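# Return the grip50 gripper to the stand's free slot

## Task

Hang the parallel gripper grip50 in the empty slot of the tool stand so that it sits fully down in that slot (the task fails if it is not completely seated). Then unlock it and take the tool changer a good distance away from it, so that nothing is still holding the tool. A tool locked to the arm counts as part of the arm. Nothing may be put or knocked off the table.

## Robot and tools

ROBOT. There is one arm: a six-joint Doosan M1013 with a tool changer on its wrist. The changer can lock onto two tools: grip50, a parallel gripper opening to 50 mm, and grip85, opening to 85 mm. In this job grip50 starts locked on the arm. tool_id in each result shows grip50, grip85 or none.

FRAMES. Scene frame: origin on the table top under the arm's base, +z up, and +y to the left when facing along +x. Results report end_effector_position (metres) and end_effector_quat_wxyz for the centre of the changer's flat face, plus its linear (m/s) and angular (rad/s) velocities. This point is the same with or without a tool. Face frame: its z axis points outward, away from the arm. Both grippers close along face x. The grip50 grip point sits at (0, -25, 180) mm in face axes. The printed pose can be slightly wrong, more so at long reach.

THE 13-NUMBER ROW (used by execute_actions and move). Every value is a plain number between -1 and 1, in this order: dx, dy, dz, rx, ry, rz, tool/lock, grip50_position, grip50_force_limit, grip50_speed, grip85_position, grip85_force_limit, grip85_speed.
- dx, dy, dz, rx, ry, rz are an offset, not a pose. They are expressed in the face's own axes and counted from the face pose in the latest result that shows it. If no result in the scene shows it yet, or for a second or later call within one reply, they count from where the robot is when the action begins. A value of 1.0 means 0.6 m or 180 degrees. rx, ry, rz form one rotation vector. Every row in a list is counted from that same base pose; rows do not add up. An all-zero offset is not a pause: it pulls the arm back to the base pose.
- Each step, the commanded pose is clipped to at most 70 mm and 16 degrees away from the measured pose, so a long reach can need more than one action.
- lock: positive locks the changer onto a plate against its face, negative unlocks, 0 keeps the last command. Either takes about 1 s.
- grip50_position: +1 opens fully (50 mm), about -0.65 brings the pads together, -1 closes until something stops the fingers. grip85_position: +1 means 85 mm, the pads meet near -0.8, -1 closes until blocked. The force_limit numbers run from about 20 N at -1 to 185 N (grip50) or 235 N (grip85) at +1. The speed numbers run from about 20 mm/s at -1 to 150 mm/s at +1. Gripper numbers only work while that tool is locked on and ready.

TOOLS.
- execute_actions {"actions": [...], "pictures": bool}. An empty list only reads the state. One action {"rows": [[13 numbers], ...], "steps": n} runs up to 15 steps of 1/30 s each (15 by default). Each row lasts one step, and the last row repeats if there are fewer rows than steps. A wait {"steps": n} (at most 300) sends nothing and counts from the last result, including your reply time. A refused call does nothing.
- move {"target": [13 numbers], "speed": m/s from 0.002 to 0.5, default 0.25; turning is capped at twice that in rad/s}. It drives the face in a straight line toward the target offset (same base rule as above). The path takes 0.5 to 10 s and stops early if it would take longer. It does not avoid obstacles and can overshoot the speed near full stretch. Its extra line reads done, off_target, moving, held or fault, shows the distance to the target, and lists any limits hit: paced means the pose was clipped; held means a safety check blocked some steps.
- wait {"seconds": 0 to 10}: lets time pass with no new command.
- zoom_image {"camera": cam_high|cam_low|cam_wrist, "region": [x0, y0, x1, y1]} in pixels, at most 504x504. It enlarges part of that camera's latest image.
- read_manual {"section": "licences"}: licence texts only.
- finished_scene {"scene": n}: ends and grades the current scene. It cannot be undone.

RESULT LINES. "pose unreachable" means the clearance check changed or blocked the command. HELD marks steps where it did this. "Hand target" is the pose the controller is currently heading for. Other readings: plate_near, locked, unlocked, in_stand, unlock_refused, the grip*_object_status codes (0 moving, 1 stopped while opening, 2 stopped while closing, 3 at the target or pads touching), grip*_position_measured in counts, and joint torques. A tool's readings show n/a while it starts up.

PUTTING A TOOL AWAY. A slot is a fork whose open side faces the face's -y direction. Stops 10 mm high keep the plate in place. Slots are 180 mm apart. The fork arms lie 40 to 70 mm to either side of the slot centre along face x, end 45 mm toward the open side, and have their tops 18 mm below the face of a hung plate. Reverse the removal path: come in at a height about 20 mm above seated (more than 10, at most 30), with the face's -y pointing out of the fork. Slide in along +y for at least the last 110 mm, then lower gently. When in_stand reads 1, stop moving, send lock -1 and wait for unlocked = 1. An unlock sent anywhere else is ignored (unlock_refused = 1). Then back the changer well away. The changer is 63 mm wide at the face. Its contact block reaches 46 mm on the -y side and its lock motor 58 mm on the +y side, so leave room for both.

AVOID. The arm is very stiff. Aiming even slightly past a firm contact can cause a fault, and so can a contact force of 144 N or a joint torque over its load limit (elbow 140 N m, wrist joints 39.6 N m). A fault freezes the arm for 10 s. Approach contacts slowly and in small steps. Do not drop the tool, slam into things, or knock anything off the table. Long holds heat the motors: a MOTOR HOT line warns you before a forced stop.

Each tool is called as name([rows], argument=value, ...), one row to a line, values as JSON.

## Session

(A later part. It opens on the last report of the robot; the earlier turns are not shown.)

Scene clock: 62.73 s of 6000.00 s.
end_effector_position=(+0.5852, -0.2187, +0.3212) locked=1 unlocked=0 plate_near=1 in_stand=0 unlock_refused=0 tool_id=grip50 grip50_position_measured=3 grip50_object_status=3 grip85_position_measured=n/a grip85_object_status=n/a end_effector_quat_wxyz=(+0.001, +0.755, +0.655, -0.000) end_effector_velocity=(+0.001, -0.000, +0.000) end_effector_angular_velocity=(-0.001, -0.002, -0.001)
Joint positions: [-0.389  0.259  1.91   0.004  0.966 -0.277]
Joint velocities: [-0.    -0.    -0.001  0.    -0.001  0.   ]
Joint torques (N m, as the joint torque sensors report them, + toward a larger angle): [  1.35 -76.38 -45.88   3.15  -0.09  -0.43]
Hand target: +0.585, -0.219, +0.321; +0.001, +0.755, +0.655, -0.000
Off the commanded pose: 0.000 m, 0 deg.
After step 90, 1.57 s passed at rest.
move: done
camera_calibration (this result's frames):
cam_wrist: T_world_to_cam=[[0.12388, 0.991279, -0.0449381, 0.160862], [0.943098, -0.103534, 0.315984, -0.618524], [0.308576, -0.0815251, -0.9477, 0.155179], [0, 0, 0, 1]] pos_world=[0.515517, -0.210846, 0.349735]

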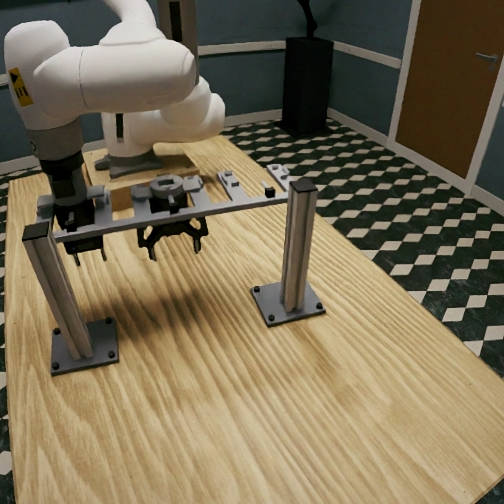

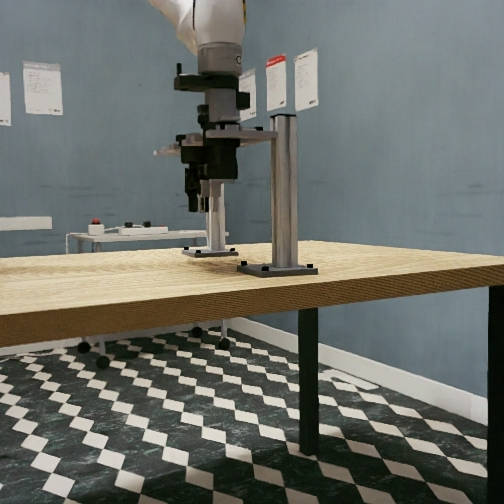

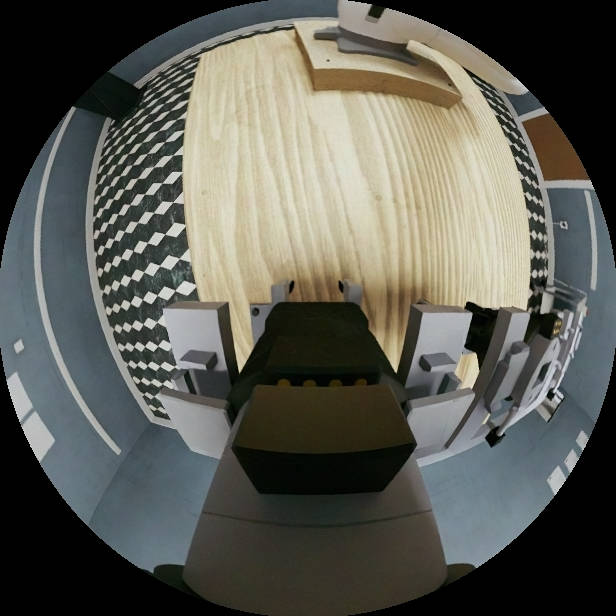

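Close match. Descend.

move(target=[0,0.0005,0.026,0,0,0,0,1,0,0,1,0,0], speed=0.01)

Scene clock: 65.87 s of 6000.00 s.
end_effector_position=(+0.5854, -0.2188, +0.3055) locked=1 unlocked=0 plate_near=1 in_stand=0 unlock_refused=0 tool_id=grip50 grip50_position_measured=3 grip50_object_status=3 grip85_position_measured=n/a grip85_object_status=n/a end_effector_quat_wxyz=(+0.001, +0.755, +0.655, -0.000) end_effector_velocity=(+0.001, +0.001, +0.000) end_effector_angular_velocity=(-0.001, +0.000, +0.003)
Joint positions: [-0.389  0.275  1.922  0.004  0.937 -0.277]
Joint velocities: [ 0.002  0.    -0.    -0.001  0.001  0.   ]
Joint torques (N m, as the joint torque sensors report them, + toward a larger angle): [  1.43 -77.75 -45.28   3.2   -0.23  -0.39]
Hand target: +0.585, -0.219, +0.306; +0.001, +0.755, +0.655, -0.000
Off the commanded pose: 0.000 m, 0 deg.
move: done
camera_calibration (this result's frames):
cam_wrist: T_world_to_cam=[[0.123861, 0.991279, -0.0449925, 0.16024], [0.943115, -0.103502, 0.315946, -0.613835], [0.308533, -0.0815664, -0.94771, 0.140306], [0, 0, 0, 1]] pos_world=[0.515781, -0.210932, 0.334118]

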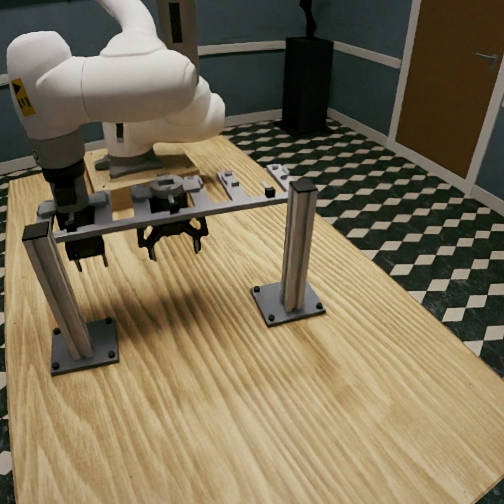

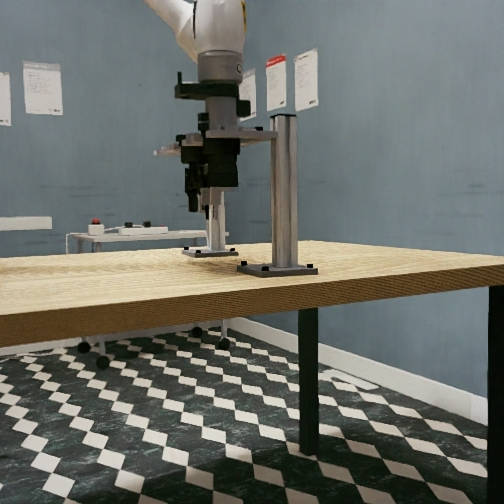

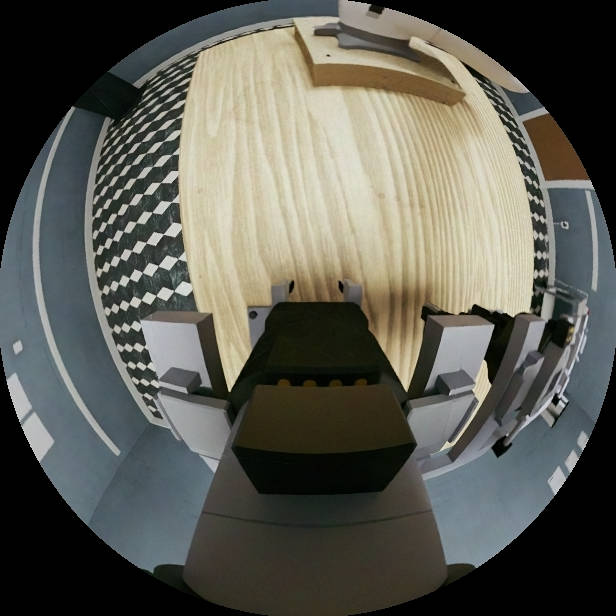

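move(target=[0,0,0.007,0,0,0,0,1,0,0,1,0,0], speed=0.006)

Scene clock: 67.83 s of 6000.00 s.
end_effector_position=(+0.5854, -0.2188, +0.3013) locked=1 unlocked=0 plate_near=1 in_stand=1 unlock_refused=0 tool_id=grip50 grip50_position_measured=3 grip50_object_status=3 grip85_position_measured=n/a grip85_object_status=n/a end_effector_quat_wxyz=(+0.001, +0.755, +0.655, -0.000) end_effector_velocity=(-0.000, +0.000, -0.000) end_effector_angular_velocity=(+0.001, +0.000, -0.001)
Joint positions: [-0.389  0.28   1.926  0.004  0.929 -0.277]
Joint velocities: [-0.    -0.     0.     0.001  0.     0.   ]
Joint torques (N m, as the joint torque sensors report them, + toward a larger angle): [  1.63 -77.4  -45.52   3.2   -0.18  -0.53]
Hand target: +0.585, -0.219, +0.301; +0.001, +0.755, +0.655, -0.000
Off the commanded pose: 0.000 m, 0 deg.
move: done
camera_calibration (this result's frames):
cam_wrist: T_world_to_cam=[[0.123927, 0.991272, -0.0449705, 0.160011], [0.943106, -0.103572, 0.315949, -0.612516], [0.308533, -0.0815666, -0.94771, 0.136323], [0, 0, 0, 1]] pos_world=[0.515777, -0.210934, 0.329914]

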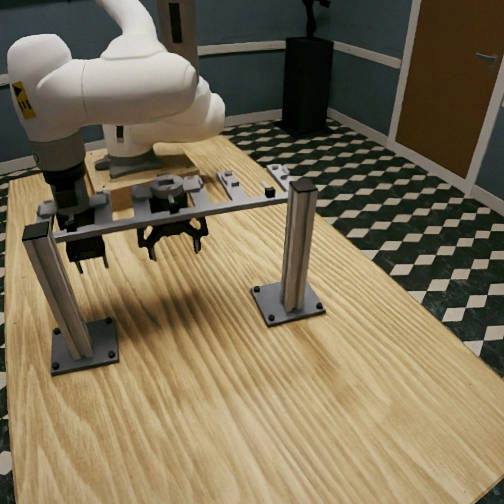

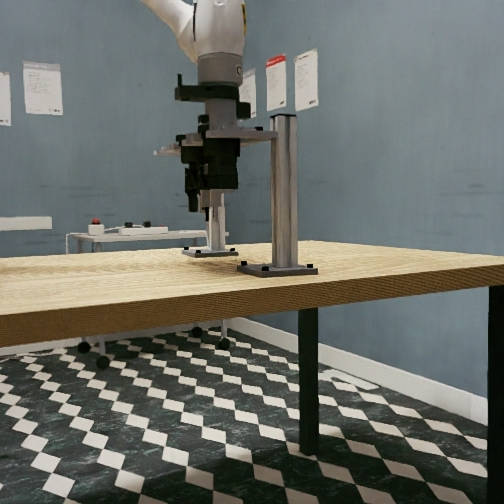

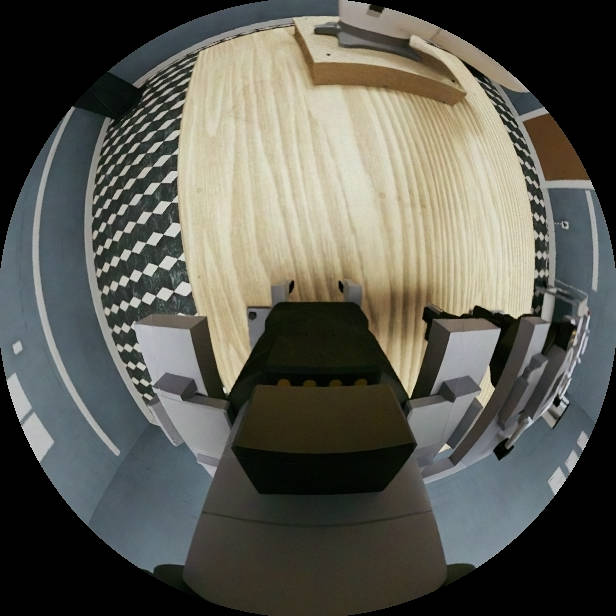

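execute_actions([
  {"rows":[[0,0,0.0006,0,0,0,0,1,0,0,1,0,0],[0,0,0.0006,0,0,0,0,1,0,0,1,0,0],[0,0,0.0006,0,0,0,0,1,0,0,1,0,0],[0,0,0.0006,0,0,0,0,1,0,0,1,0,0],[0,0,0.0006,0,0,0,0,1,0,0,1,0,0],[0,0,0.0006,0,0,0,0,1,0,0,1,0,0],[0,0,0.0006,0,0,0,0,1,0,0,1,0,0],[0,0,0.0006,0,0,0,0,1,0,0,1,0,0],[0,0,0.0006,0,0,0,-1,1,0,0,1,0,0]],"steps":15},
], pictures=false)

execute_actions([
  {"steps":35},
], pictures=false)

Scene clock: 73.33 s of 6000.00 s.
end_effector_position=(+0.5854, -0.2188, +0.3009) locked=0 unlocked=0 plate_near=1 in_stand=1 unlock_refused=0 tool_id=none grip50_position_measured=n/a grip50_object_status=n/a grip85_position_measured=n/a grip85_object_status=n/a end_effector_quat_wxyz=(+0.001, +0.755, +0.655, -0.000) end_effector_velocity=(+0.001, +0.001, +0.000) end_effector_angular_velocity=(+0.001, -0.001, +0.000)
Joint positions: [-0.389  0.28   1.926  0.004  0.929 -0.277]
Joint velocities: [ 0.002 -0.    -0.     0.002 -0.     0.001]
Joint torques (N m, as the joint torque sensors report them, + toward a larger angle): [  1.99 -59.42 -34.05   3.06  -1.08  -0.75]
Hand target: +0.585, -0.219, +0.301; +0.001, +0.755, +0.655, -0.000
Off the commanded pose: 0.000 m, 0 deg.
Steps of this call (steps 1 to 90: nothing new was sent; then 2.00 s passed at rest; steps 91 to 105: all 15 steps of this action). Readings (end_effector_position | what the end effector reports):
91: (+0.5854, -0.2188, +0.3013) | locked=1 unlocked=0 plate_near=1 in_stand=1 unlock_refused=0 tool_id=grip50 grip50_position_measured=3 grip50_object_status=3 grip85_position_measured=n/a grip85_object_status=n/a
92: (+0.5854, -0.2188, +0.3012) | locked=1 unlocked=0 plate_near=1 in_stand=1 unlock_refused=0 tool_id=grip50 grip50_position_measured=3 grip50_object_status=3 grip85_position_measured=n/a grip85_object_status=n/a
94: (+0.5854, -0.2188, +0.3011) | locked=1 unlocked=0 plate_near=1 in_stand=1 unlock_refused=0 tool_id=grip50 grip50_position_measured=3 grip50_object_status=3 grip85_position_measured=n/a grip85_object_status=n/a
98: (+0.5854, -0.2188, +0.3011) | locked=1 unlocked=0 plate_near=1 in_stand=1 unlock_refused=0 tool_id=grip50 grip50_position_measured=3 grip50_object_status=3 grip85_position_measured=n/a grip85_object_status=n/a
105: the state above

Scene clock: 74.50 s of 6000.00 s.
end_effector_position=(+0.5854, -0.2188, +0.3009) locked=0 unlocked=1 plate_near=1 in_stand=1 unlock_refused=0 tool_id=none grip50_position_measured=n/a grip50_object_status=n/a grip85_position_measured=n/a grip85_object_status=n/a end_effector_quat_wxyz=(+0.001, +0.755, +0.655, -0.000) end_effector_velocity=(-0.001, +0.001, -0.001) end_effector_angular_velocity=(-0.001, +0.001, +0.001)
Joint positions: [-0.389  0.28   1.926  0.004  0.929 -0.277]
Joint velocities: [ 0.001 -0.     0.003 -0.001 -0.002  0.   ]
Joint torques (N m, as the joint torque sensors report them, + toward a larger angle): [  3.07 -59.05 -32.22   2.93  -0.2   -0.72]
Hand target: +0.585, -0.219, +0.301; +0.001, +0.755, +0.655, -0.000
Off the commanded pose: 0.000 m, 0 deg.
Steps of this call (steps 1 to 35: nothing new was sent). Readings (end_effector_position | what the end effector reports):
1: (+0.5854, -0.2188, +0.3009) | locked=0 unlocked=0 plate_near=1 in_stand=1 unlock_refused=0 tool_id=none grip50_position_measured=n/a grip50_object_status=n/a grip85_position_measured=n/a grip85_object_status=n/a
2: (+0.5854, -0.2188, +0.3009) | locked=0 unlocked=0 plate_near=1 in_stand=1 unlock_refused=0 tool_id=none grip50_position_measured=n/a grip50_object_status=n/a grip85_position_measured=n/a grip85_object_status=n/a
4: (+0.5854, -0.2188, +0.3009) | locked=0 unlocked=0 plate_near=1 in_stand=1 unlock_refused=0 tool_id=none grip50_position_measured=n/a grip50_object_status=n/a grip85_position_measured=n/a grip85_object_status=n/a
8: (+0.5854, -0.2188, +0.3009) | locked=0 unlocked=0 plate_near=1 in_stand=1 unlock_refused=0 tool_id=none grip50_position_measured=n/a grip50_object_status=n/a grip85_position_measured=n/a grip85_object_status=n/a
35: the state above

move(target=[0,0,-0.04,0,0,0,0,1,0,0,1,0,0], speed=0.03)

move(target=[0,-0.1,-0.35,0,0,0,0,1,0,0,1,0,0], speed=0.2)

Scene clock: 79.33 s of 6000.00 s.
end_effector_position=(+0.5855, -0.2187, +0.3250) locked=0 unlocked=1 plate_near=0 in_stand=0 unlock_refused=0 tool_id=none grip50_position_measured=n/a grip50_object_status=n/a grip85_position_measured=n/a grip85_object_status=n/a end_effector_quat_wxyz=(+0.001, +0.755, +0.655, -0.000) end_effector_velocity=(+0.000, -0.001, +0.000) end_effector_angular_velocity=(-0.001, -0.002, -0.001)
Joint positions: [-0.389  0.256  1.906  0.004  0.973 -0.277]
Joint velocities: [-0.001 -0.    -0.001 -0.    -0.001 -0.   ]
Joint torques (N m, as the joint torque sensors report them, + toward a larger angle): [  0.63 -67.05 -38.18   3.22  -0.08  -0.39]
Hand target: +0.585, -0.219, +0.325; +0.001, +0.755, +0.656, -0.000
Off the commanded pose: 0.000 m, 0 deg.
After step 90, 0.80 s passed at rest.
move: done
camera_calibration (this result's frames):
cam_wrist: T_world_to_cam=[[0.12388, 0.991283, -0.0448627, 0.160985], [0.943109, -0.103561, 0.315944, -0.620013], [0.308544, -0.0814496, -0.947717, 0.158733], [0, 0, 0, 1]] pos_world=[0.515821, -0.210862, 0.353546]

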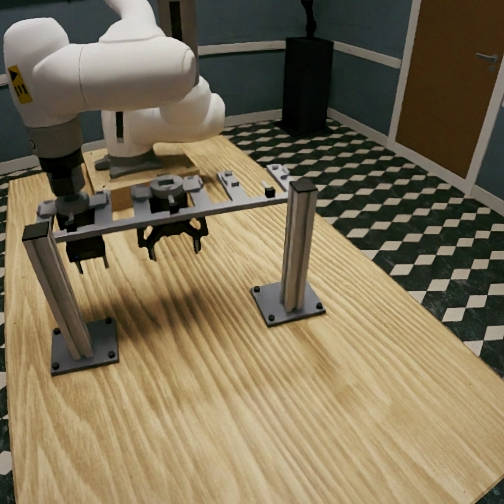

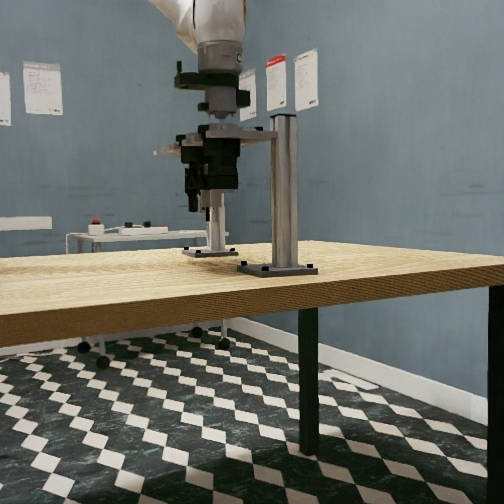

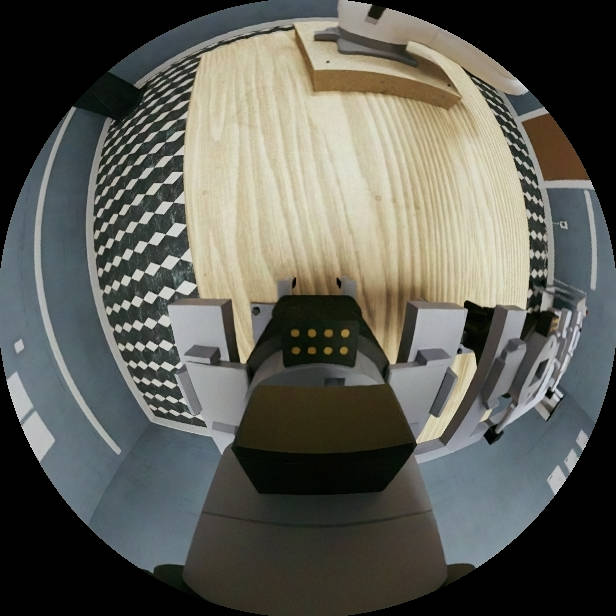

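Scene clock: 80.77 s of 6000.00 s.
end_effector_position=(+0.5263, -0.2098, +0.5352) locked=0 unlocked=1 plate_near=0 in_stand=0 unlock_refused=0 tool_id=none grip50_position_measured=n/a grip50_object_status=n/a grip85_position_measured=n/a grip85_object_status=n/a end_effector_quat_wxyz=(+0.001, +0.755, +0.656, -0.000) end_effector_velocity=(+0.001, +0.000, +0.001) end_effector_angular_velocity=(-0.001, -0.002, +0.001)
Joint positions: [-0.418  0.026  1.765  0.004  1.344 -0.306]
Joint velocities: [ 0.001 -0.    -0.002  0.    -0.     0.   ]
Joint torques (N m, as the joint torque sensors report them, + toward a larger angle): [  2.21 -50.57 -47.18   3.75   0.    -0.28]
Hand target: +0.526, -0.210, +0.535; +0.001, +0.755, +0.656, -0.000
Off the commanded pose: 0.000 m, 0 deg.
move: done
camera_calibration (this result's frames):
cam_wrist: T_world_to_cam=[[0.123446, 0.991341, -0.044772, 0.169131], [0.943137, -0.103172, 0.315986, -0.62968], [0.308631, -0.0812334, -0.947707, 0.376916], [0, 0, 0, 1]] pos_world=[0.456669, -0.202014, 0.563748]

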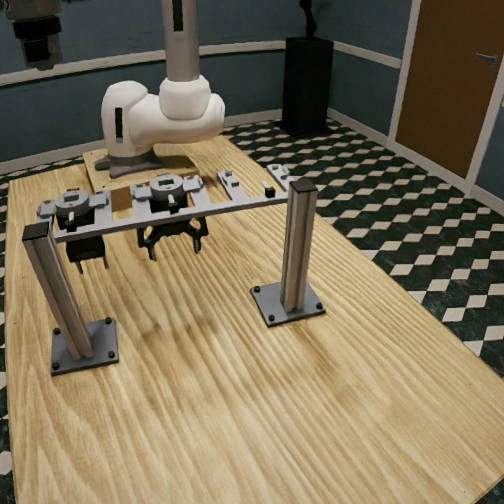

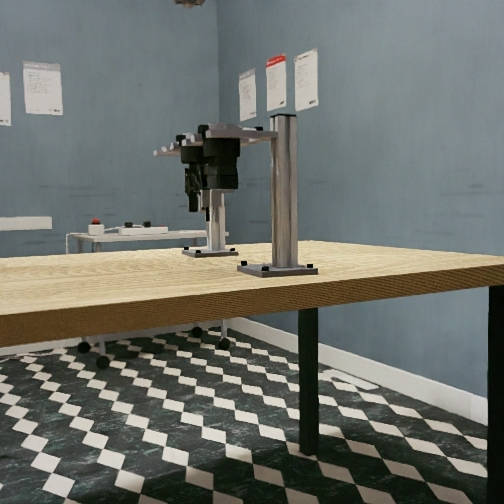

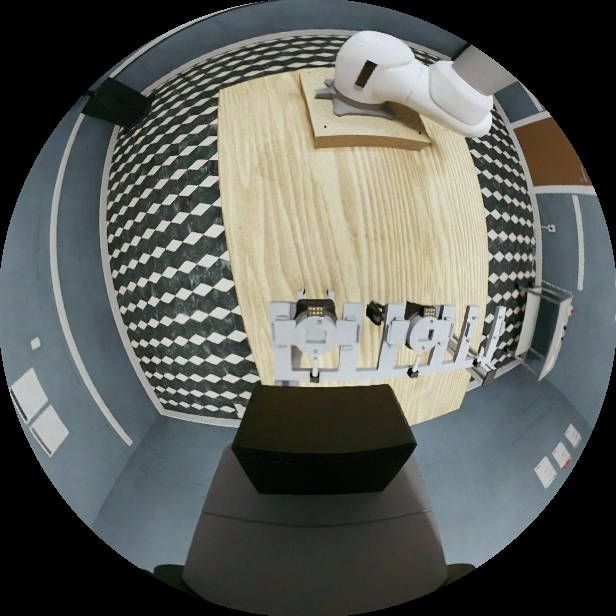

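finished_scene(scene=2)

The scene is finished: the task was done.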